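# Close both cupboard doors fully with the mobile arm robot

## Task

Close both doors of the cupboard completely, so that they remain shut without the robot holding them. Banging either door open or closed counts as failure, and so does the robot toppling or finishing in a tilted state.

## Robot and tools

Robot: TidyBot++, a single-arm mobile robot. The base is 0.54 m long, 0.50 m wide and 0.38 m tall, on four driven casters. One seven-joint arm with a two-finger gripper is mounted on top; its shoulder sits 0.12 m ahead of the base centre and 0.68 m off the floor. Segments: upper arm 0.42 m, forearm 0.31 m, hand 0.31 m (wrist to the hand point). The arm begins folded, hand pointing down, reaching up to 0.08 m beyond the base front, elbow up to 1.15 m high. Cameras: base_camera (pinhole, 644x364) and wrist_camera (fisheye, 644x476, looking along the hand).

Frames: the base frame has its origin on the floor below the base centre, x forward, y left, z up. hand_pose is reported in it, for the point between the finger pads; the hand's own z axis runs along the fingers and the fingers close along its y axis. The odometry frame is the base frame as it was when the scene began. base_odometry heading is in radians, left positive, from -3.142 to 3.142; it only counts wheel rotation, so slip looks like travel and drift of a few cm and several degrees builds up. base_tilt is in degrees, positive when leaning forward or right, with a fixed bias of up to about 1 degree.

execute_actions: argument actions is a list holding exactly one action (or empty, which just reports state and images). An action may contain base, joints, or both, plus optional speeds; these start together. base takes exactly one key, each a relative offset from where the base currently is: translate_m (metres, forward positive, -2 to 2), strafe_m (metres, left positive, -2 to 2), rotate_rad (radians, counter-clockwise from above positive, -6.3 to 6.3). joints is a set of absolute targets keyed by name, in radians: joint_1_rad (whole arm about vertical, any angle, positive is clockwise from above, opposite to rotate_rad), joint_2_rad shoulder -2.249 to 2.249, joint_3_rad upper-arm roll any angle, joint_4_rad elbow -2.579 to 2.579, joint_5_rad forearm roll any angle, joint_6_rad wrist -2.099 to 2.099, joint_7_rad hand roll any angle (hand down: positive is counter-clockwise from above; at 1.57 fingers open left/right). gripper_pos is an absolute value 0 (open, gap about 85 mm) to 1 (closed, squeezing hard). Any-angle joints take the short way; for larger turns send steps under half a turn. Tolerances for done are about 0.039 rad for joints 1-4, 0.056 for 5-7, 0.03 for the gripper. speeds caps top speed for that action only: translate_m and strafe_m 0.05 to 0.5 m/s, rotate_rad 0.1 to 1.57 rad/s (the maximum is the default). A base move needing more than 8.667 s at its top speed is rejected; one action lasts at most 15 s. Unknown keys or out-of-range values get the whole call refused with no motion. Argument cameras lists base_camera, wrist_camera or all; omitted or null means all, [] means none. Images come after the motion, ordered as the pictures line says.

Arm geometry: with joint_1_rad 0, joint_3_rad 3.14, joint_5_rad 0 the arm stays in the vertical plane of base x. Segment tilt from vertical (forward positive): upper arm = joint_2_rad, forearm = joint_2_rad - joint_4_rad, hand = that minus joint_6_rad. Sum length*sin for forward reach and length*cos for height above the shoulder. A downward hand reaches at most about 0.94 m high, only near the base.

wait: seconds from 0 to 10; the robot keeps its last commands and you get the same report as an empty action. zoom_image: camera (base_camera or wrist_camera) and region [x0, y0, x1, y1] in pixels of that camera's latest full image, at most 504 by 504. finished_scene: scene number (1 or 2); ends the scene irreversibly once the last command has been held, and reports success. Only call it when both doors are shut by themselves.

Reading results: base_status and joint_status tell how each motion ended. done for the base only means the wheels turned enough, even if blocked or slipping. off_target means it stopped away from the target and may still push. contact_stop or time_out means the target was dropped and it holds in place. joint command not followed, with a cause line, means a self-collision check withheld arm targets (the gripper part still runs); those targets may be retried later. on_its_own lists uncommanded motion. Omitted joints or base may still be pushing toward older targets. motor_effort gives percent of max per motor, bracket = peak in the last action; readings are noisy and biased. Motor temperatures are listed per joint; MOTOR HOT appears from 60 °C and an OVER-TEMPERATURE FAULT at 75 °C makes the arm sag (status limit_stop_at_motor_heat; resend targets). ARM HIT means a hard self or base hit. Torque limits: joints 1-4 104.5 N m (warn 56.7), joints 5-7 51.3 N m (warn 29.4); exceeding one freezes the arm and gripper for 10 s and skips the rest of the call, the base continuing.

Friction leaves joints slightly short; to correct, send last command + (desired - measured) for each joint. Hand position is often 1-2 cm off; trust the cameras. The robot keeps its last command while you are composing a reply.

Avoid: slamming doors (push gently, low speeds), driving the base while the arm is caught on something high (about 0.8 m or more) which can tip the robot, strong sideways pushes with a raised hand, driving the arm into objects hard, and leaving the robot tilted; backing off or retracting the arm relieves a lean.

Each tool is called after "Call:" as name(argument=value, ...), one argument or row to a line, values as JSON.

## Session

Call:
execute_actions(
  actions=[],
)

Scene clock: 0.00 s.
Motor temperatures (°C, as the motors report them): [35 33 29 32 35 39 38]
base_odometry: x=+0.000 y=+0.000 heading=+0.000 (m, m, rad; odometry frame)
base_tilt: forward=-0.2 right=-0.5 (deg)
base_status: not commanded
joint_positions: joint_1_rad=-0.042 joint_2_rad=-0.350 joint_3_rad=+3.114 joint_4_rad=-2.562 joint_5_rad=+0.040 joint_6_rad=-0.889 joint_7_rad=+1.568 gripper_pos=+0.000
joint_status: not commanded
motor_effort: joint_1_rad=+0 joint_2_rad=+0 joint_3_rad=+1 joint_4_rad=+11 joint_5_rad=+1 joint_6_rad=+0 joint_7_rad=+0 (%)
hand_pose: x=+0.2396 y=-0.0010 z=+0.5782 quat_wxyz=(+0.020, +0.999, +0.045, +0.021) (m; base frame)
pictures: base_camera, wrist_camera
Images, in order (width x height): base_camera 644x364, wrist_camera 644x476.

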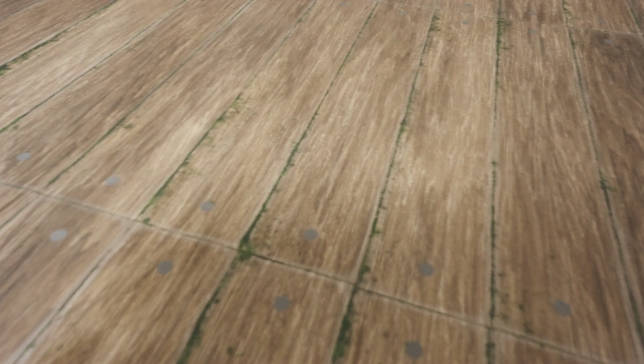

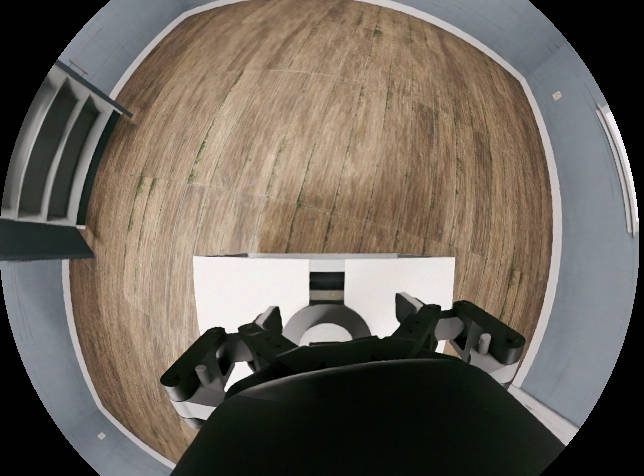

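Call:
execute_actions(
  actions=[
    {"base":{"rotate_rad":1.25},"joints":{"joint_6_rad":0.5,"joint_1_rad":0,"joint_5_rad":0,"gripper_pos":1}},
  ],
)

Call:
zoom_image(
  camera="wrist_camera",
  region=[180,120,520,340],
)

Scene clock: 8.07 s.
Motor temperatures (°C, as the motors report them): [35 33 29 32 35 39 38]
base_odometry: x=+0.000 y=+0.000 heading=+1.249 (m, m, rad; odometry frame)
base_tilt: forward=-0.2 right=-0.5 (deg)
base_status: done
joint_positions: joint_1_rad=-0.017 joint_2_rad=-0.350 joint_3_rad=+3.114 joint_4_rad=-2.560 joint_5_rad=+0.037 joint_6_rad=+0.494 joint_7_rad=+1.568 gripper_pos=+0.999
joint_status: all done
motor_effort: joint_1_rad=+0(1) joint_2_rad=-6(7) joint_3_rad=+1(2) joint_4_rad=+19(19) joint_5_rad=+0(0) joint_6_rad=+11(10) joint_7_rad=+0(0) (%)
hand_pose: x=+0.5338 y=+0.0263 z=+0.8440 quat_wxyz=(-0.008, +0.756, +0.036, +0.654) (m; base frame)
pictures: base_camera, wrist_camera
Images, in order (width x height): base_camera 644x364, wrist_camera 644x476.

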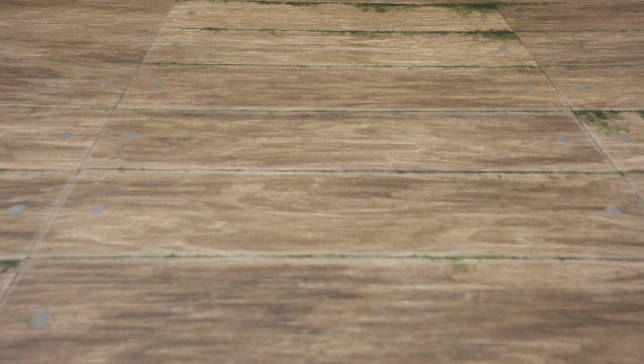

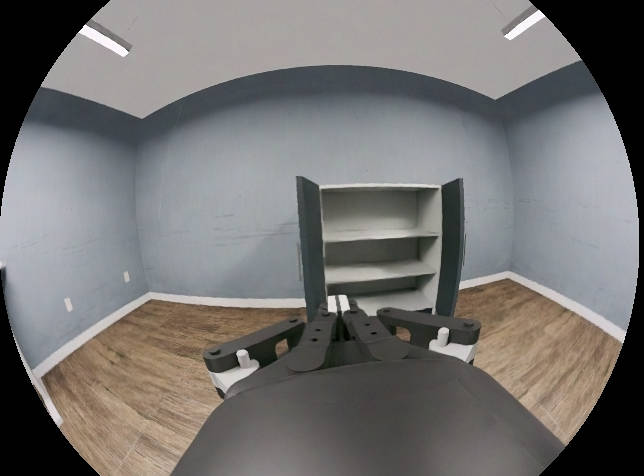

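Region (180, 120, 520, 340) of wrist_camera's 644x476 image, scaled by 1.482; it fills the top 326 rows of this view, and the rest is white.

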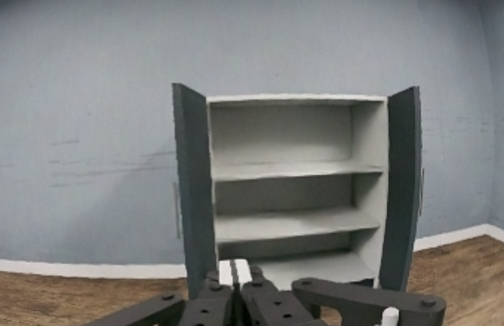

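Call:
execute_actions(
  actions=[
    {"base":{"translate_m":0.55}},
  ],
)

Call:
zoom_image(
  camera="wrist_camera",
  region=[200,100,600,340],
)

Scene clock: 16.30 s.
Motor temperatures (°C, as the motors report them): [35 33 29 32 35 39 38]
base_odometry: x=+0.173 y=+0.522 heading=+1.250 (m, m, rad; odometry frame)
base_tilt: forward=-0.2 right=-0.5 (deg)
base_status: done
joint_positions: joint_1_rad=-0.017 joint_2_rad=-0.350 joint_3_rad=+3.114 joint_4_rad=-2.561 joint_5_rad=+0.036 joint_6_rad=+0.494 joint_7_rad=+1.568 gripper_pos=+0.999
joint_status: not commanded
motor_effort: joint_1_rad=+0(0) joint_2_rad=-6(9) joint_3_rad=+1(1) joint_4_rad=+19(19) joint_5_rad=+0(1) joint_6_rad=+11(11) joint_7_rad=+0(0) (%)
hand_pose: x=+0.5338 y=+0.0259 z=+0.8440 quat_wxyz=(-0.008, +0.756, +0.035, +0.654) (m; base frame)
pictures: base_camera, wrist_camera
Images, in order (width x height): base_camera 644x364, wrist_camera 644x476.

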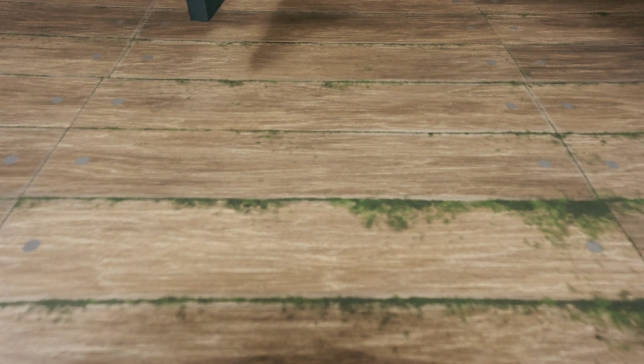

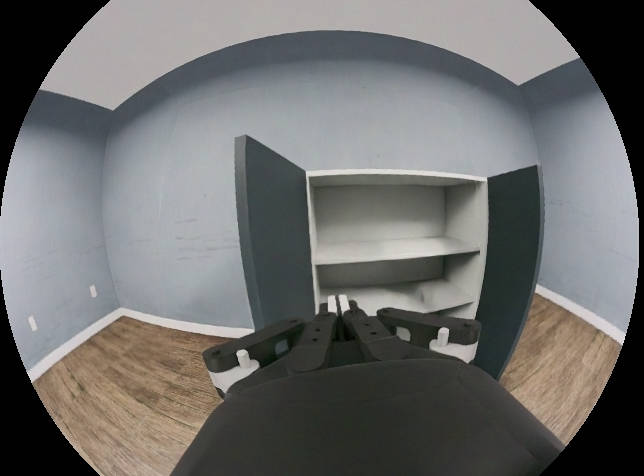

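Region (200, 100, 600, 340) of wrist_camera's 644x476 image, scaled by 1.260; it fills the top 302 rows of this view, and the rest is white.

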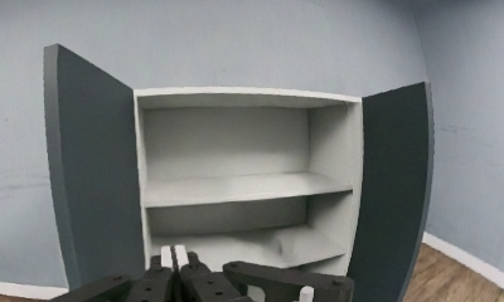

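Call:
execute_actions(
  actions=[
    {"base":{"strafe_m":-0.92}},
  ],
)

Scene clock: 24.00 s.
Motor temperatures (°C, as the motors report them): [35 33 29 32 35 39 38]
base_odometry: x=+1.046 y=+0.233 heading=+1.250 (m, m, rad; odometry frame)
base_tilt: forward=-0.2 right=-0.5 (deg)
base_status: done
joint_positions: joint_1_rad=-0.015 joint_2_rad=-0.350 joint_3_rad=+3.114 joint_4_rad=-2.561 joint_5_rad=+0.035 joint_6_rad=+0.494 joint_7_rad=+1.568 gripper_pos=+0.999
joint_status: not commanded
motor_effort: joint_1_rad=+0(1) joint_2_rad=-6(7) joint_3_rad=+1(3) joint_4_rad=+18(19) joint_5_rad=+0(1) joint_6_rad=+11(11) joint_7_rad=+0(0) (%)
hand_pose: x=+0.5338 y=+0.0251 z=+0.8440 quat_wxyz=(-0.007, +0.756, +0.034, +0.654) (m; base frame)
pictures: base_camera, wrist_camera
Images, in order (width x height): base_camera 644x364, wrist_camera 644x476.

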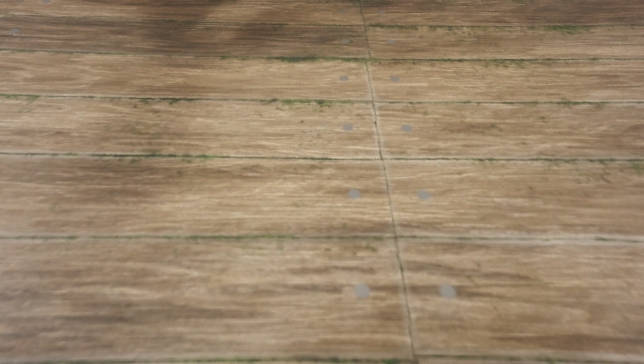

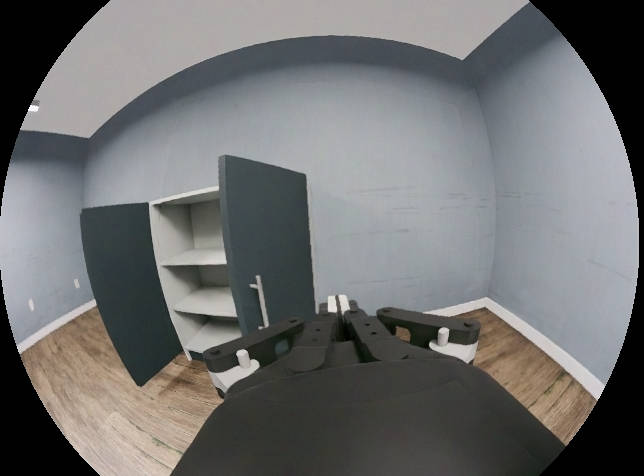

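Call:
execute_actions(
  actions=[
    {"base":{"translate_m":0.4},"joints":{"joint_6_rad":0.55}},
  ],
)

Call:
execute_actions(
  actions=[
    {"base":{"strafe_m":0.33},"speeds":{"strafe_m":0.12}},
  ],
)

Call:
execute_actions(
  actions=[
    {"base":{"translate_m":0.2},"speeds":{"translate_m":0.07}},
  ],
)

Scene clock: 34.03 s.
Motor temperatures (°C, as the motors report them): [35 33 29 32 35 39 38]
base_odometry: x=+1.173 y=+0.612 heading=+1.250 (m, m, rad; odometry frame)
base_tilt: forward=-0.2 right=-0.5 (deg)
base_status: done
joint_positions: joint_1_rad=-0.015 joint_2_rad=-0.350 joint_3_rad=+3.114 joint_4_rad=-2.561 joint_5_rad=+0.035 joint_6_rad=+0.525 joint_7_rad=+1.568 gripper_pos=+0.999
joint_status: all done
motor_effort: joint_1_rad=+0(0) joint_2_rad=-6(10) joint_3_rad=+1(1) joint_4_rad=+19(21) joint_5_rad=+0(0) joint_6_rad=+11(12) joint_7_rad=+0(0) (%)
hand_pose: x=+0.5350 y=+0.0254 z=+0.8535 quat_wxyz=(-0.008, +0.746, +0.034, +0.665) (m; base frame)
pictures: base_camera, wrist_camera
Images, in order (width x height): base_camera 644x364, wrist_camera 644x476.

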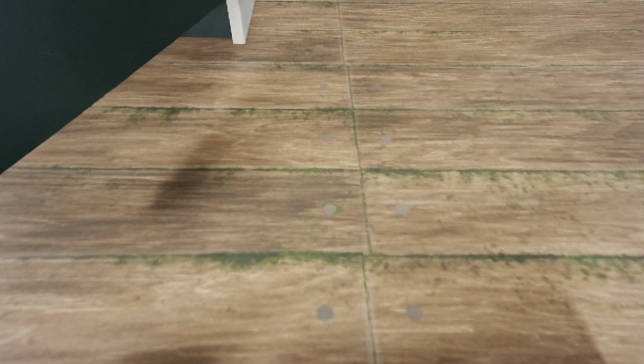

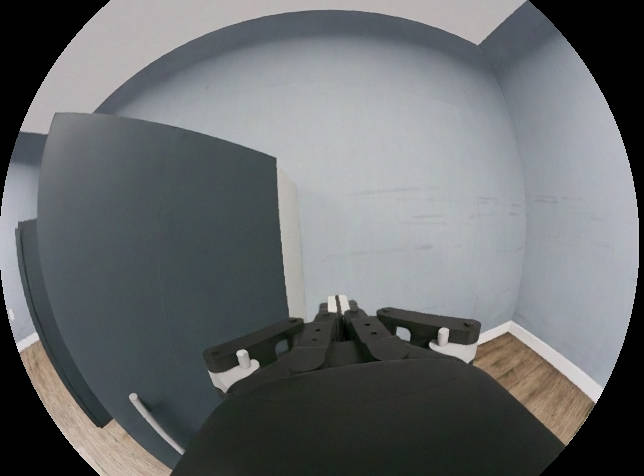

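Scene clock: 37.40 s.
Motor temperatures (°C, as the motors report them): [35 33 29 32 35 39 38]
base_odometry: x=+0.860 y=+0.717 heading=+1.250 (m, m, rad; odometry frame)
base_tilt: forward=-0.2 right=-0.5 (deg)
base_status: done
joint_positions: joint_1_rad=-0.009 joint_2_rad=-0.350 joint_3_rad=+3.115 joint_4_rad=-2.561 joint_5_rad=+0.030 joint_6_rad=+0.525 joint_7_rad=+1.568 gripper_pos=+0.999
joint_status: not commanded
motor_effort: joint_1_rad=+0(4) joint_2_rad=-7(7) joint_3_rad=+1(2) joint_4_rad=+19(20) joint_5_rad=+0(2) joint_6_rad=+10(11) joint_7_rad=+0(0) (%)
hand_pose: x=+0.5352 y=+0.0219 z=+0.8535 quat_wxyz=(-0.006, +0.746, +0.029, +0.665) (m; base frame)
pictures: base_camera, wrist_camera
Images, in order (width x height): base_camera 644x364, wrist_camera 644x476.

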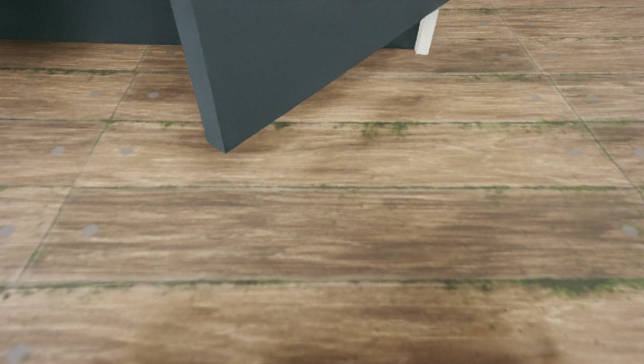

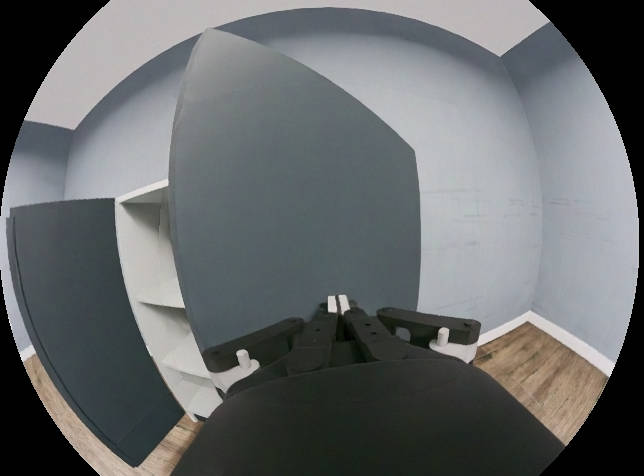

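Scene clock: 40.77 s.
Motor temperatures (°C, as the motors report them): [35 33 29 32 35 39 38]
base_odometry: x=+0.922 y=+0.907 heading=+1.250 (m, m, rad; odometry frame)
base_tilt: forward=-0.2 right=-0.5 (deg)
base_status: done
joint_positions: joint_1_rad=-0.009 joint_2_rad=-0.351 joint_3_rad=+3.115 joint_4_rad=-2.561 joint_5_rad=+0.030 joint_6_rad=+0.526 joint_7_rad=+1.568 gripper_pos=+0.999
joint_status: not commanded
motor_effort: joint_1_rad=+0(2) joint_2_rad=-6(9) joint_3_rad=+1(1) joint_4_rad=+19(20) joint_5_rad=+0(1) joint_6_rad=+11(11) joint_7_rad=+0(0) (%)
hand_pose: x=+0.5351 y=+0.0218 z=+0.8538 quat_wxyz=(-0.006, +0.746, +0.029, +0.666) (m; base frame)
pictures: base_camera, wrist_camera
Images, in order (width x height): base_camera 644x364, wrist_camera 644x476.

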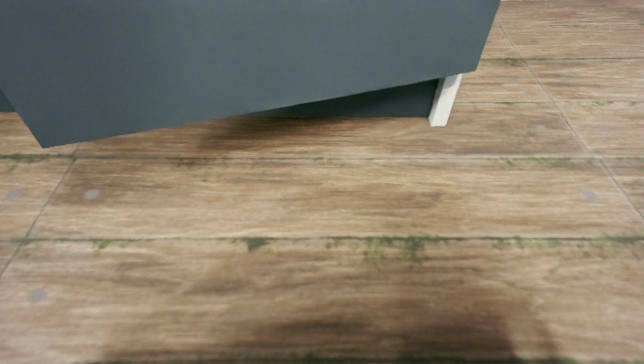

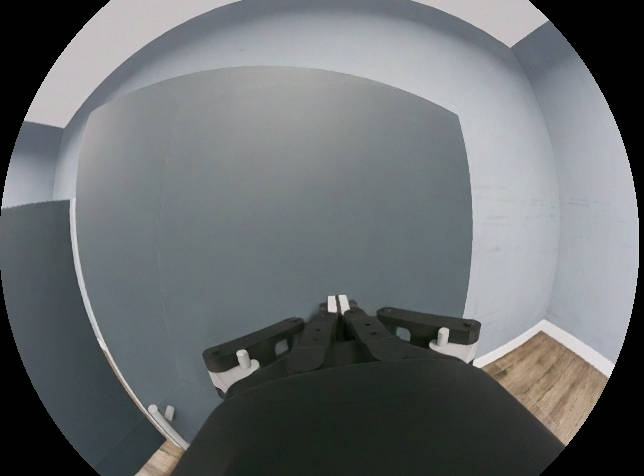

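Call:
execute_actions(
  actions=[
    {"base":{"translate_m":-0.25},"joints":{"joint_1_rad":-0.6}},
  ],
)

Call:
zoom_image(
  camera="wrist_camera",
  region=[40,100,300,300],
)

Scene clock: 49.50 s.
Motor temperatures (°C, as the motors report them): [35 33 29 32 35 39 38]
base_odometry: x=+0.843 y=+0.669 heading=+1.250 (m, m, rad; odometry frame)
base_tilt: forward=-0.2 right=-0.5 (deg)
base_status: done
joint_positions: joint_1_rad=-0.586 joint_2_rad=-0.352 joint_3_rad=+3.115 joint_4_rad=-2.561 joint_5_rad=+0.030 joint_6_rad=+0.526 joint_7_rad=+1.568 gripper_pos=+0.999
joint_status: all done
motor_effort: joint_1_rad=+0(2) joint_2_rad=-6(10) joint_3_rad=+1(1) joint_4_rad=+19(20) joint_5_rad=+0(1) joint_6_rad=+11(11) joint_7_rad=+0(0) (%)
hand_pose: x=+0.4558 y=+0.2451 z=+0.8540 quat_wxyz=(-0.195, +0.706, +0.240, +0.637) (m; base frame)
pictures: base_camera, wrist_camera
Images, in order (width x height): base_camera 644x364, wrist_camera 644x476.

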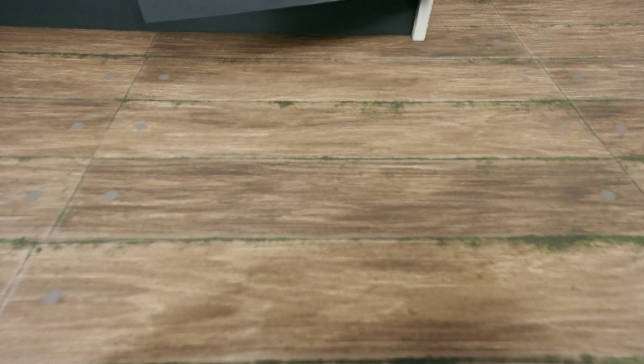

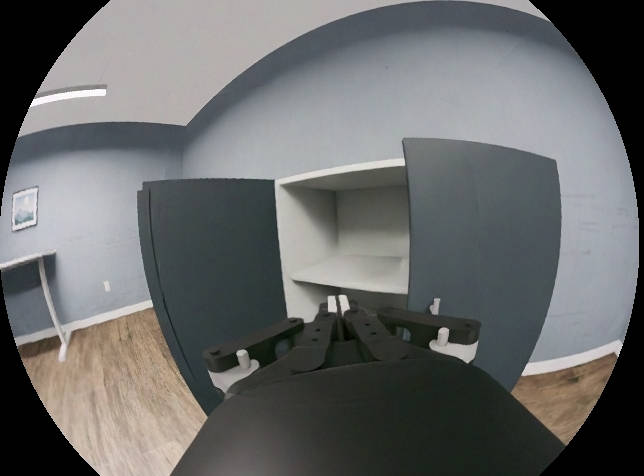

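Region (40, 100, 300, 300) of wrist_camera's 644x476 image, scaled by 1.938; it fills the top 388 rows of this view, and the rest is white.

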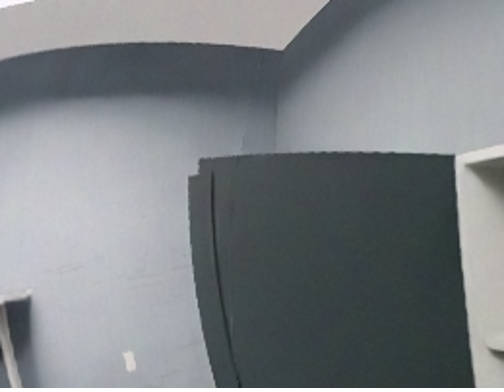

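Call:
execute_actions(
  actions=[
    {"base":{"strafe_m":0.35},"joints":{"joint_1_rad":0.05},"speeds":{"strafe_m":0.3}},
  ],
)

Call:
execute_actions(
  actions=[
    {"base":{"translate_m":0.27},"speeds":{"translate_m":0.2}},
  ],
)

Scene clock: 68.37 s.
Motor temperatures (°C, as the motors report them): [35 33 29 32 35 39 38]
base_odometry: x=+0.511 y=+0.780 heading=+1.250 (m, m, rad; odometry frame)
base_tilt: forward=-0.2 right=-0.5 (deg)
base_status: done
joint_positions: joint_1_rad=+0.034 joint_2_rad=-0.352 joint_3_rad=+3.115 joint_4_rad=-2.561 joint_5_rad=+0.030 joint_6_rad=+0.526 joint_7_rad=+1.568 gripper_pos=+0.999
joint_status: all done
motor_effort: joint_1_rad=+0(2) joint_2_rad=-6(7) joint_3_rad=+1(2) joint_4_rad=+20(20) joint_5_rad=-1(0) joint_6_rad=+11(11) joint_7_rad=+0(0) (%)
hand_pose: x=+0.5355 y=+0.0040 z=+0.8540 quat_wxyz=(+0.008, +0.746, +0.013, +0.666) (m; base frame)
pictures: base_camera, wrist_camera
Images, in order (width x height): base_camera 644x364, wrist_camera 644x476.

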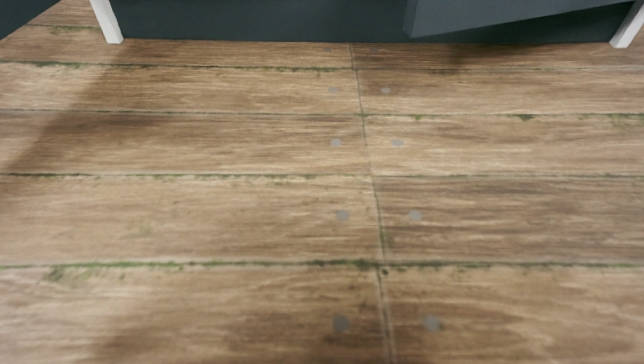

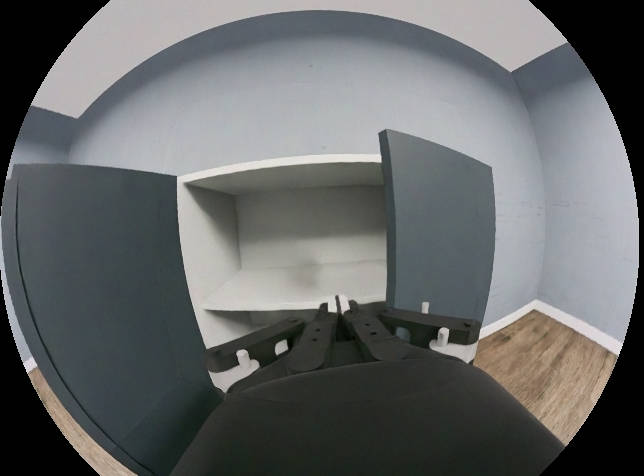

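Scene clock: 70.47 s.
Motor temperatures (°C, as the motors report them): [35 33 29 32 35 39 38]
base_odometry: x=+0.596 y=+1.036 heading=+1.250 (m, m, rad; odometry frame)
base_tilt: forward=-0.2 right=-0.5 (deg)
base_status: done
joint_positions: joint_1_rad=+0.034 joint_2_rad=-0.352 joint_3_rad=+3.115 joint_4_rad=-2.561 joint_5_rad=+0.030 joint_6_rad=+0.526 joint_7_rad=+1.568 gripper_pos=+0.999
joint_status: not commanded
motor_effort: joint_1_rad=+0(0) joint_2_rad=-6(8) joint_3_rad=+1(2) joint_4_rad=+19(19) joint_5_rad=+0(1) joint_6_rad=+11(11) joint_7_rad=+0(0) (%)
hand_pose: x=+0.5355 y=+0.0039 z=+0.8540 quat_wxyz=(+0.008, +0.746, +0.013, +0.666) (m; base frame)
pictures: base_camera, wrist_camera
Images, in order (width x height): base_camera 644x364, wrist_camera 644x476.

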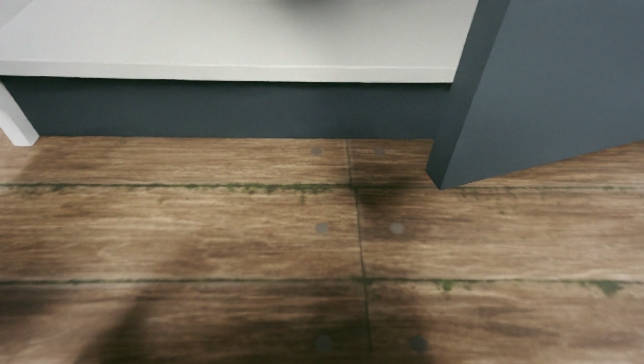

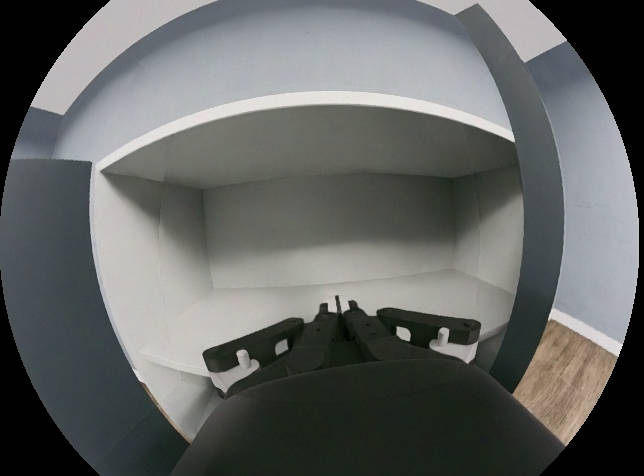

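Call:
execute_actions(
  actions=[
    {"base":{"translate_m":0.05}},
  ],
  cameras=[],
)

Call:
execute_actions(
  actions=[
    {"joints":{"joint_1_rad":0.25}},
  ],
)

Call:
execute_actions(
  actions=[
    {"base":{"translate_m":-0.07},"joints":{"joint_1_rad":0.38},"speeds":{"translate_m":0.08}},
  ],
)

Scene clock: 86.50 s.
Motor temperatures (°C, as the motors report them): [35 33 29 32 35 39 38]
base_odometry: x=+0.611 y=+1.084 heading=+1.251 (m, m, rad; odometry frame)
base_tilt: forward=-0.2 right=-0.5 (deg)
base_status: done
joint_positions: joint_1_rad=+0.034 joint_2_rad=-0.351 joint_3_rad=+3.115 joint_4_rad=-2.561 joint_5_rad=+0.030 joint_6_rad=+0.526 joint_7_rad=+1.568 gripper_pos=+0.999
joint_status: not commanded
motor_effort: joint_1_rad=+0(0) joint_2_rad=-6(9) joint_3_rad=+1(2) joint_4_rad=+19(20) joint_5_rad=+0(0) joint_6_rad=+11(11) joint_7_rad=+0(0) (%)
hand_pose: x=+0.5355 y=+0.0039 z=+0.8540 quat_wxyz=(+0.008, +0.746, +0.013, +0.666) (m; base frame)
pictures: none
No camera images: the call's "cameras" was empty. Leave "cameras" out to get every camera's image.

Scene clock: 87.93 s.
Motor temperatures (°C, as the motors report them): [35 33 29 32 35 39 38]
base_odometry: x=+0.611 y=+1.084 heading=+1.251 (m, m, rad; odometry frame)
base_tilt: forward=-0.2 right=-0.5 (deg)
base_status: not commanded
joint_positions: joint_1_rad=+0.229 joint_2_rad=-0.351 joint_3_rad=+3.111 joint_4_rad=-2.561 joint_5_rad=+0.030 joint_6_rad=+0.526 joint_7_rad=+1.568 gripper_pos=+0.999
joint_status: all done
motor_effort: joint_1_rad=+1(5) joint_2_rad=-6(7) joint_3_rad=+3(6) joint_4_rad=+19(20) joint_5_rad=-1(2) joint_6_rad=+11(11) joint_7_rad=+0(0) (%)
hand_pose: x=+0.5286 y=-0.0754 z=+0.8539 quat_wxyz=(+0.072, +0.744, -0.058, +0.662) (m; base frame)
pictures: base_camera, wrist_camera
Images, in order (width x height): base_camera 644x364, wrist_camera 644x476.

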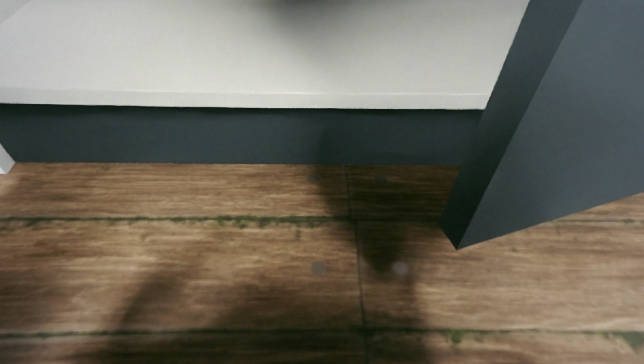

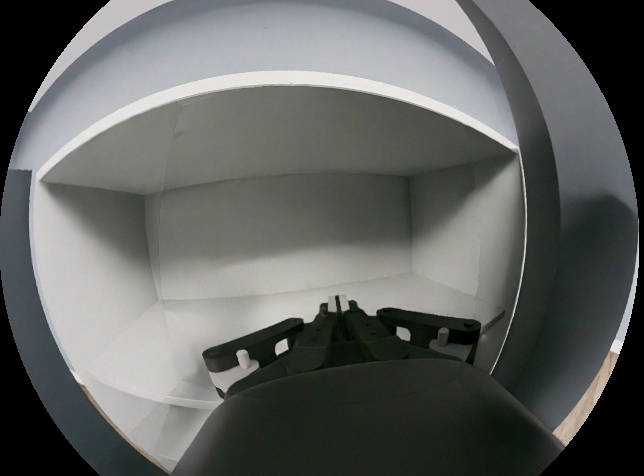

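Scene clock: 89.33 s.
Motor temperatures (°C, as the motors report them): [35 33 29 32 35 39 38]
base_odometry: x=+0.590 y=+1.017 heading=+1.251 (m, m, rad; odometry frame)
base_tilt: forward=-0.2 right=-0.5 (deg)
base_status: done
joint_positions: joint_1_rad=+0.368 joint_2_rad=-0.351 joint_3_rad=+3.113 joint_4_rad=-2.561 joint_5_rad=+0.030 joint_6_rad=+0.526 joint_7_rad=+1.568 gripper_pos=+0.999
joint_status: all done
motor_effort: joint_1_rad=+0(3) joint_2_rad=-6(9) joint_3_rad=+1(4) joint_4_rad=+19(20) joint_5_rad=-1(1) joint_6_rad=+11(11) joint_7_rad=+0(0) (%)
hand_pose: x=+0.5140 y=-0.1323 z=+0.8540 quat_wxyz=(+0.119, +0.738, -0.110, +0.655) (m; base frame)
pictures: base_camera, wrist_camera
Images, in order (width x height): base_camera 644x364, wrist_camera 644x476.

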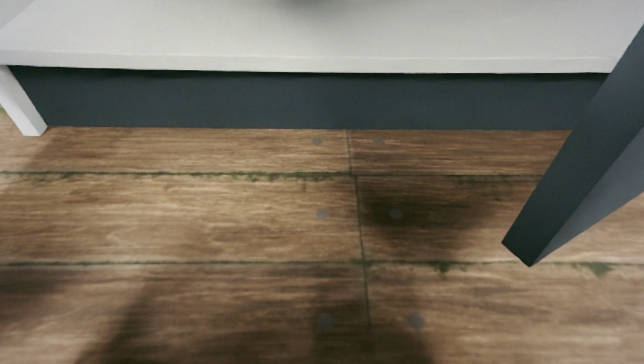

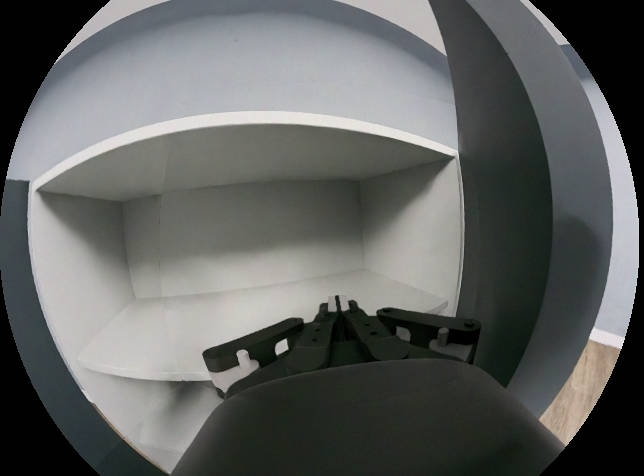

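Call:
execute_actions(
  actions=[
    {"base":{"translate_m":-0.5},"speeds":{"translate_m":0.2}},
  ],
  cameras=["wrist_camera"],
)

Call:
execute_actions(
  actions=[
    {"base":{"strafe_m":0.72}},
  ],
  cameras=["wrist_camera"],
)

Call:
execute_actions(
  actions=[
    {"base":{"translate_m":0.25}},
  ],
)

Scene clock: 100.80 s.
Motor temperatures (°C, as the motors report them): [35 33 29 32 35 39 38]
base_odometry: x=+0.432 y=+0.542 heading=+1.250 (m, m, rad; odometry frame)
base_tilt: forward=-0.2 right=-0.5 (deg)
base_status: done
joint_positions: joint_1_rad=+0.368 joint_2_rad=-0.351 joint_3_rad=+3.113 joint_4_rad=-2.561 joint_5_rad=+0.030 joint_6_rad=+0.527 joint_7_rad=+1.568 gripper_pos=+0.999
joint_status: not commanded
motor_effort: joint_1_rad=+0(2) joint_2_rad=-6(9) joint_3_rad=+1(3) joint_4_rad=+19(19) joint_5_rad=+0(2) joint_6_rad=+11(11) joint_7_rad=+0(0) (%)
hand_pose: x=+0.5142 y=-0.1322 z=+0.8543 quat_wxyz=(+0.119, +0.738, -0.110, +0.656) (m; base frame)
pictures: wrist_camera
Images, in order (width x height): wrist_camera 644x476.

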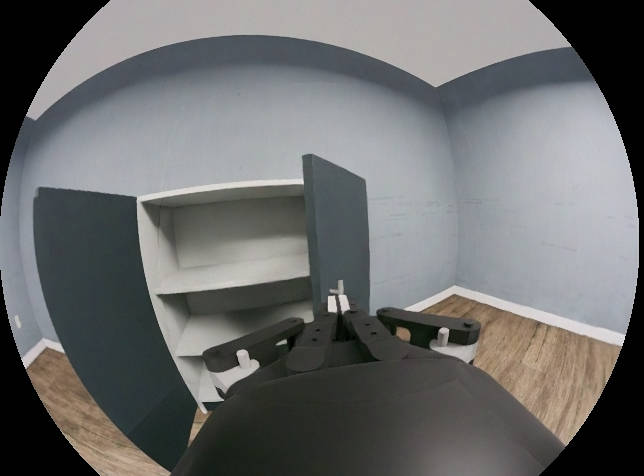

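Scene clock: 103.60 s.
Motor temperatures (°C, as the motors report them): [35 33 29 32 35 39 38]
base_odometry: x=-0.252 y=+0.769 heading=+1.251 (m, m, rad; odometry frame)
base_tilt: forward=-0.2 right=-0.5 (deg)
base_status: done
joint_positions: joint_1_rad=+0.368 joint_2_rad=-0.351 joint_3_rad=+3.113 joint_4_rad=-2.561 joint_5_rad=+0.030 joint_6_rad=+0.527 joint_7_rad=+1.568 gripper_pos=+0.999
joint_status: not commanded
motor_effort: joint_1_rad=+0(1) joint_2_rad=-6(8) joint_3_rad=+1(2) joint_4_rad=+19(18) joint_5_rad=+0(1) joint_6_rad=+10(11) joint_7_rad=+0(0) (%)
hand_pose: x=+0.5142 y=-0.1323 z=+0.8543 quat_wxyz=(+0.119, +0.738, -0.110, +0.656) (m; base frame)
pictures: wrist_camera
Images, in order (width x height): wrist_camera 644x476.

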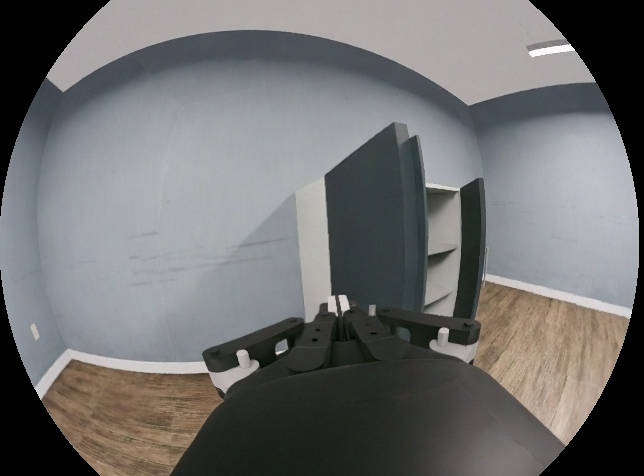

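Scene clock: 105.37 s.
Motor temperatures (°C, as the motors report them): [35 33 29 32 35 39 38]
base_odometry: x=-0.173 y=+1.006 heading=+1.251 (m, m, rad; odometry frame)
base_tilt: forward=-0.2 right=-0.5 (deg)
base_status: done
joint_positions: joint_1_rad=+0.368 joint_2_rad=-0.351 joint_3_rad=+3.113 joint_4_rad=-2.561 joint_5_rad=+0.030 joint_6_rad=+0.527 joint_7_rad=+1.568 gripper_pos=+0.999
joint_status: not commanded
motor_effort: joint_1_rad=+0(0) joint_2_rad=-6(9) joint_3_rad=+1(1) joint_4_rad=+19(19) joint_5_rad=+0(1) joint_6_rad=+11(11) joint_7_rad=+0(0) (%)
hand_pose: x=+0.5141 y=-0.1323 z=+0.8543 quat_wxyz=(+0.119, +0.738, -0.110, +0.656) (m; base frame)
pictures: base_camera, wrist_camera
Images, in order (width x height): base_camera 644x364, wrist_camera 644x476.

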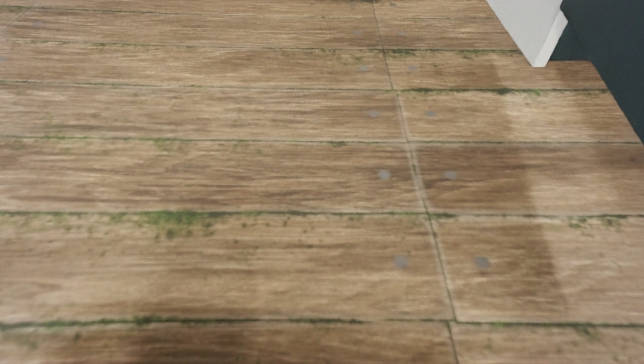

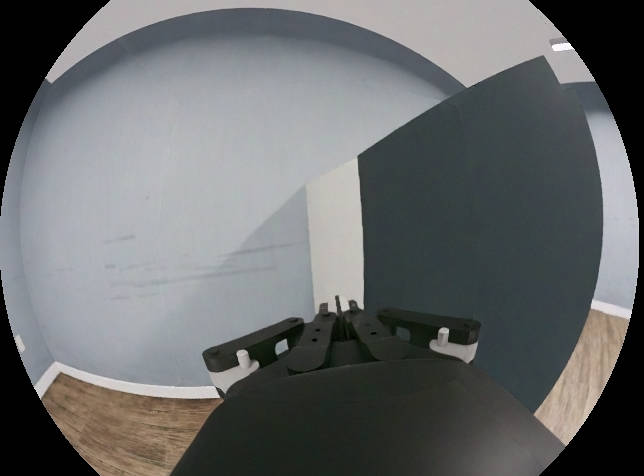

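Call:
execute_actions(
  actions=[
    {"base":{"strafe_m":-0.5},"speeds":{"strafe_m":0.1}},
  ],
)

Call:
execute_actions(
  actions=[
    {"base":{"translate_m":0.26},"speeds":{"translate_m":0.06}},
  ],
)

Scene clock: 115.77 s.
Motor temperatures (°C, as the motors report them): [35 33 29 32 35 39 38]
base_odometry: x=+0.302 y=+0.849 heading=+1.251 (m, m, rad; odometry frame)
base_tilt: forward=-0.2 right=-0.5 (deg)
base_status: done
joint_positions: joint_1_rad=+0.368 joint_2_rad=-0.351 joint_3_rad=+3.112 joint_4_rad=-2.561 joint_5_rad=+0.030 joint_6_rad=+0.527 joint_7_rad=+1.568 gripper_pos=+0.999
joint_status: not commanded
motor_effort: joint_1_rad=+0(3) joint_2_rad=-6(7) joint_3_rad=+1(4) joint_4_rad=+20(20) joint_5_rad=+0(2) joint_6_rad=+11(11) joint_7_rad=+0(0) (%)
hand_pose: x=+0.5143 y=-0.1319 z=+0.8543 quat_wxyz=(+0.119, +0.738, -0.110, +0.656) (m; base frame)
pictures: base_camera, wrist_camera
Images, in order (width x height): base_camera 644x364, wrist_camera 644x476.

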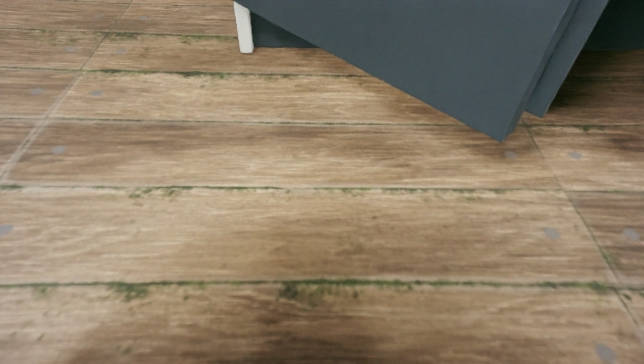

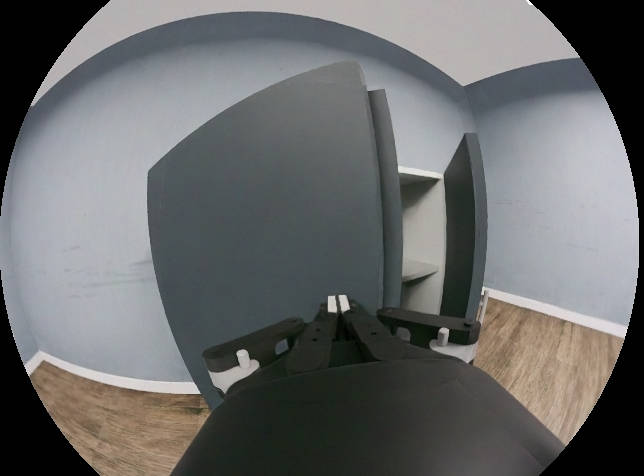

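Scene clock: 120.60 s.
Motor temperatures (°C, as the motors report them): [35 33 29 32 35 39 38]
base_odometry: x=+0.383 y=+1.096 heading=+1.251 (m, m, rad; odometry frame)
base_tilt: forward=-0.2 right=-0.5 (deg)
base_status: done
joint_positions: joint_1_rad=+0.368 joint_2_rad=-0.351 joint_3_rad=+3.112 joint_4_rad=-2.561 joint_5_rad=+0.030 joint_6_rad=+0.527 joint_7_rad=+1.568 gripper_pos=+0.999
joint_status: not commanded
motor_effort: joint_1_rad=+0(1) joint_2_rad=-6(8) joint_3_rad=+1(1) joint_4_rad=+19(20) joint_5_rad=+0(0) joint_6_rad=+10(11) joint_7_rad=+0(0) (%)
hand_pose: x=+0.5142 y=-0.1319 z=+0.8543 quat_wxyz=(+0.119, +0.738, -0.110, +0.656) (m; base frame)
pictures: base_camera, wrist_camera
Images, in order (width x height): base_camera 644x364, wrist_camera 644x476.

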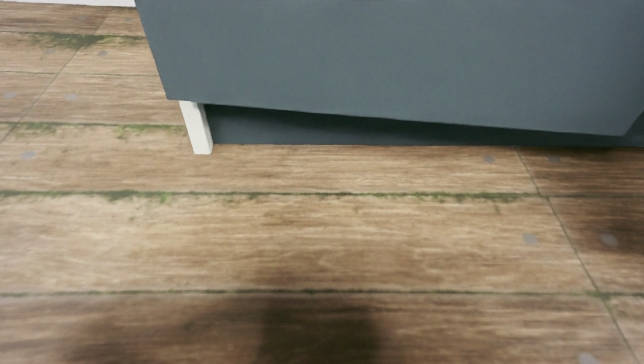

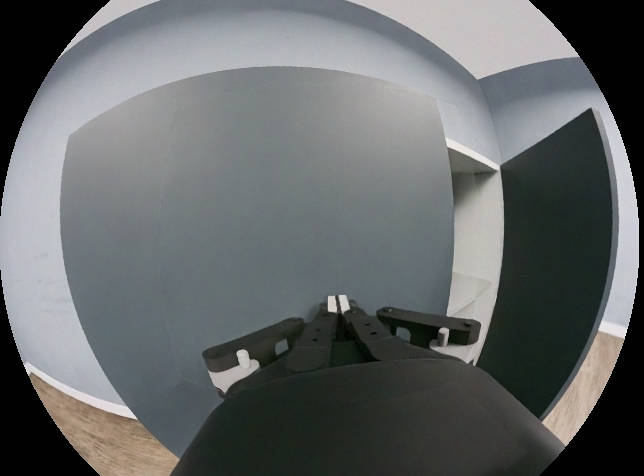

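Call:
execute_actions(
  actions=[
    {"base":{"translate_m":0.04},"speeds":{"translate_m":0.05}},
  ],
  cameras=["base_camera"],
)

Call:
execute_actions(
  actions=[
    {"base":{"translate_m":-0.36}},
  ],
  cameras=[],
)

Call:
execute_actions(
  actions=[
    {"base":{"strafe_m":-0.5},"joints":{"joint_1_rad":0.02}},
  ],
)

Call:
execute_actions(
  actions=[
    {"base":{"translate_m":0.32},"speeds":{"translate_m":0.07}},
  ],
)

Scene clock: 129.63 s.
Motor temperatures (°C, as the motors report them): [35 33 29 32 35 39 38]
base_odometry: x=+0.396 y=+1.134 heading=+1.251 (m, m, rad; odometry frame)
base_tilt: forward=-0.2 right=-0.5 (deg)
base_status: done
joint_positions: joint_1_rad=+0.368 joint_2_rad=-0.351 joint_3_rad=+3.112 joint_4_rad=-2.562 joint_5_rad=+0.030 joint_6_rad=+0.528 joint_7_rad=+1.568 gripper_pos=+0.999
joint_status: not commanded
motor_effort: joint_1_rad=+0(1) joint_2_rad=-6(9) joint_3_rad=+1(2) joint_4_rad=+19(22) joint_5_rad=+0(0) joint_6_rad=+10(11) joint_7_rad=+0(0) (%)
hand_pose: x=+0.5141 y=-0.1319 z=+0.8542 quat_wxyz=(+0.119, +0.738, -0.110, +0.656) (m; base frame)
pictures: base_camera
Images, in order (width x height): base_camera 644x364.

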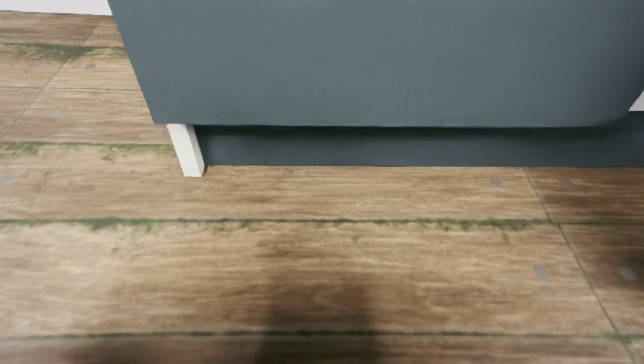

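Scene clock: 131.80 s.
Motor temperatures (°C, as the motors report them): [35 33 29 32 35 39 38]
base_odometry: x=+0.283 y=+0.792 heading=+1.251 (m, m, rad; odometry frame)
base_tilt: forward=-0.2 right=-0.5 (deg)
base_status: done
joint_positions: joint_1_rad=+0.369 joint_2_rad=-0.351 joint_3_rad=+3.112 joint_4_rad=-2.562 joint_5_rad=+0.030 joint_6_rad=+0.528 joint_7_rad=+1.568 gripper_pos=+0.999
joint_status: not commanded
motor_effort: joint_1_rad=+0(1) joint_2_rad=-6(9) joint_3_rad=+1(2) joint_4_rad=+19(20) joint_5_rad=+0(1) joint_6_rad=+11(11) joint_7_rad=+0(0) (%)
hand_pose: x=+0.5139 y=-0.1323 z=+0.8541 quat_wxyz=(+0.119, +0.738, -0.110, +0.656) (m; base frame)
pictures: none
No camera images: the call's "cameras" was empty. Leave "cameras" out to get every camera's image.

Scene clock: 134.17 s.
Motor temperatures (°C, as the motors report them): [35 33 29 32 35 39 38]
base_odometry: x=+0.758 y=+0.635 heading=+1.251 (m, m, rad; odometry frame)
base_tilt: forward=-0.2 right=-0.5 (deg)
base_status: done
joint_positions: joint_1_rad=+0.036 joint_2_rad=-0.351 joint_3_rad=+3.113 joint_4_rad=-2.562 joint_5_rad=+0.030 joint_6_rad=+0.528 joint_7_rad=+1.568 gripper_pos=+0.999
joint_status: all done
motor_effort: joint_1_rad=+0(1) joint_2_rad=-6(7) joint_3_rad=+1(3) joint_4_rad=+19(20) joint_5_rad=+0(1) joint_6_rad=+11(11) joint_7_rad=+0(0) (%)
hand_pose: x=+0.5354 y=+0.0039 z=+0.8541 quat_wxyz=(+0.009, +0.746, +0.013, +0.666) (m; base frame)
pictures: base_camera, wrist_camera
Images, in order (width x height): base_camera 644x364, wrist_camera 644x476.

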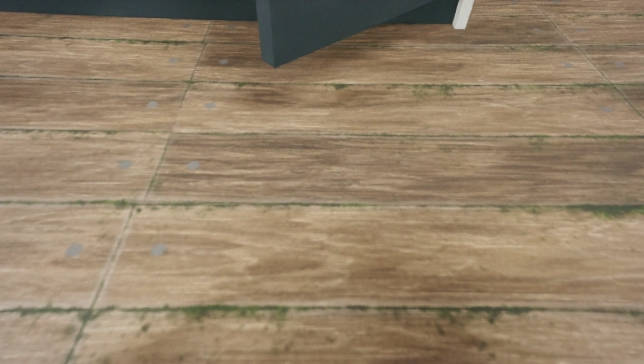

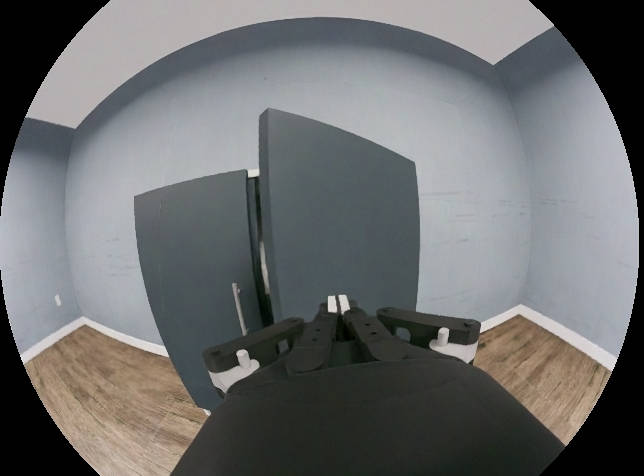

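Scene clock: 139.23 s.
Motor temperatures (°C, as the motors report them): [35 33 29 32 35 39 38]
base_odometry: x=+0.859 y=+0.939 heading=+1.251 (m, m, rad; odometry frame)
base_tilt: forward=-0.2 right=-0.5 (deg)
base_status: done
joint_positions: joint_1_rad=+0.036 joint_2_rad=-0.352 joint_3_rad=+3.113 joint_4_rad=-2.562 joint_5_rad=+0.029 joint_6_rad=+0.528 joint_7_rad=+1.568 gripper_pos=+0.999
joint_status: not commanded
motor_effort: joint_1_rad=+0(2) joint_2_rad=-6(8) joint_3_rad=+1(1) joint_4_rad=+18(21) joint_5_rad=+0(0) joint_6_rad=+11(11) joint_7_rad=+0(0) (%)
hand_pose: x=+0.5354 y=+0.0038 z=+0.8540 quat_wxyz=(+0.009, +0.746, +0.013, +0.666) (m; base frame)
pictures: base_camera, wrist_camera
Images, in order (width x height): base_camera 644x364, wrist_camera 644x476.

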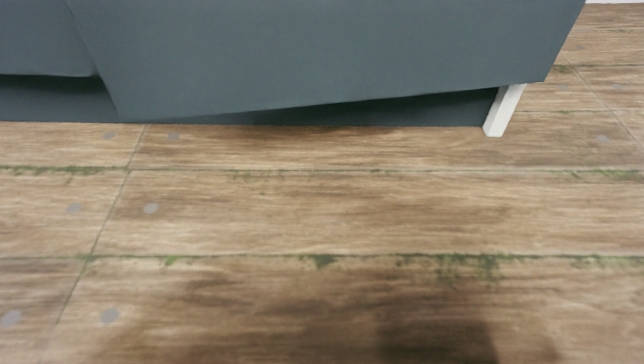

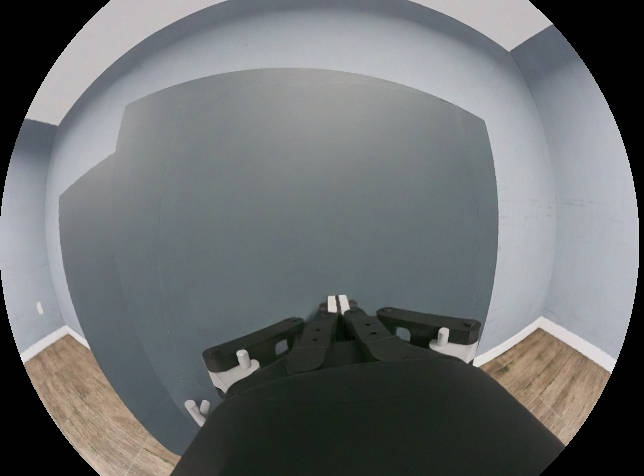

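Call:
execute_actions(
  actions=[
    {"base":{"translate_m":0.065},"speeds":{"translate_m":0.05}},
  ],
  cameras=[],
)

Call:
execute_actions(
  actions=[
    {"base":{"translate_m":-0.06}},
  ],
)

Scene clock: 147.63 s.
Motor temperatures (°C, as the motors report them): [35 33 29 32 35 39 38]
base_odometry: x=+0.879 y=+1.000 heading=+1.251 (m, m, rad; odometry frame)
base_tilt: forward=-0.2 right=-0.5 (deg)
base_status: done
joint_positions: joint_1_rad=+0.036 joint_2_rad=-0.390 joint_3_rad=+3.113 joint_4_rad=-2.585 joint_5_rad=+0.029 joint_6_rad=+0.519 joint_7_rad=+1.568 gripper_pos=+0.999
joint_status: not commanded
motor_effort: joint_1_rad=-1(2) joint_2_rad=+2(9) joint_3_rad=+1(2) joint_4_rad=+24(27) joint_5_rad=+0(1) joint_6_rad=+17(21) joint_7_rad=+0(0) (%)
hand_pose: x=+0.5234 y=+0.0041 z=+0.8537 quat_wxyz=(+0.009, +0.744, +0.013, +0.668) (m; base frame)
pictures: none
No camera images: the call's "cameras" was empty. Leave "cameras" out to get every camera's image.

Scene clock: 148.70 s.
Motor temperatures (°C, as the motors report them): [35 33 29 32 35 39 38]
base_odometry: x=+0.860 y=+0.943 heading=+1.251 (m, m, rad; odometry frame)
base_tilt: forward=-0.2 right=-0.5 (deg)
base_status: done
joint_positions: joint_1_rad=+0.036 joint_2_rad=-0.351 joint_3_rad=+3.113 joint_4_rad=-2.564 joint_5_rad=+0.029 joint_6_rad=+0.522 joint_7_rad=+1.568 gripper_pos=+0.999
joint_status: not commanded
motor_effort: joint_1_rad=+0(1) joint_2_rad=-6(9) joint_3_rad=+1(2) joint_4_rad=+19(25) joint_5_rad=-1(0) joint_6_rad=+11(16) joint_7_rad=+0(0) (%)
hand_pose: x=+0.5347 y=+0.0040 z=+0.8510 quat_wxyz=(+0.008, +0.748, +0.013, +0.663) (m; base frame)
pictures: base_camera, wrist_camera
Images, in order (width x height): base_camera 644x364, wrist_camera 644x476.

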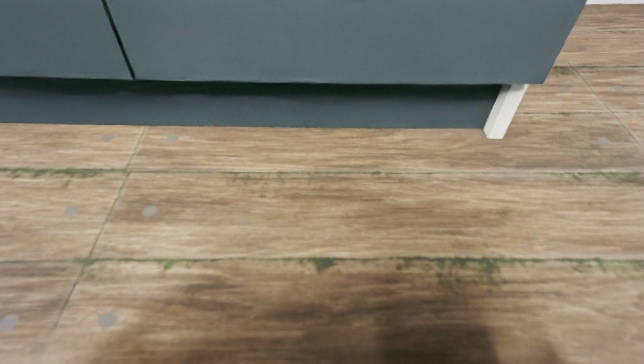

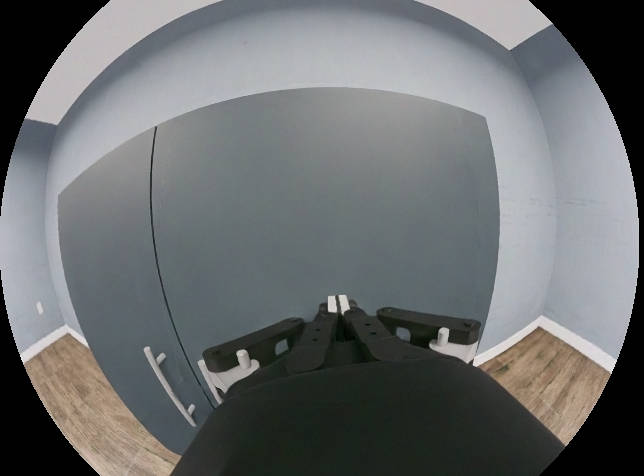

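Call:
finished_scene(
  scene=2,
)

The scene is finished: the task was done.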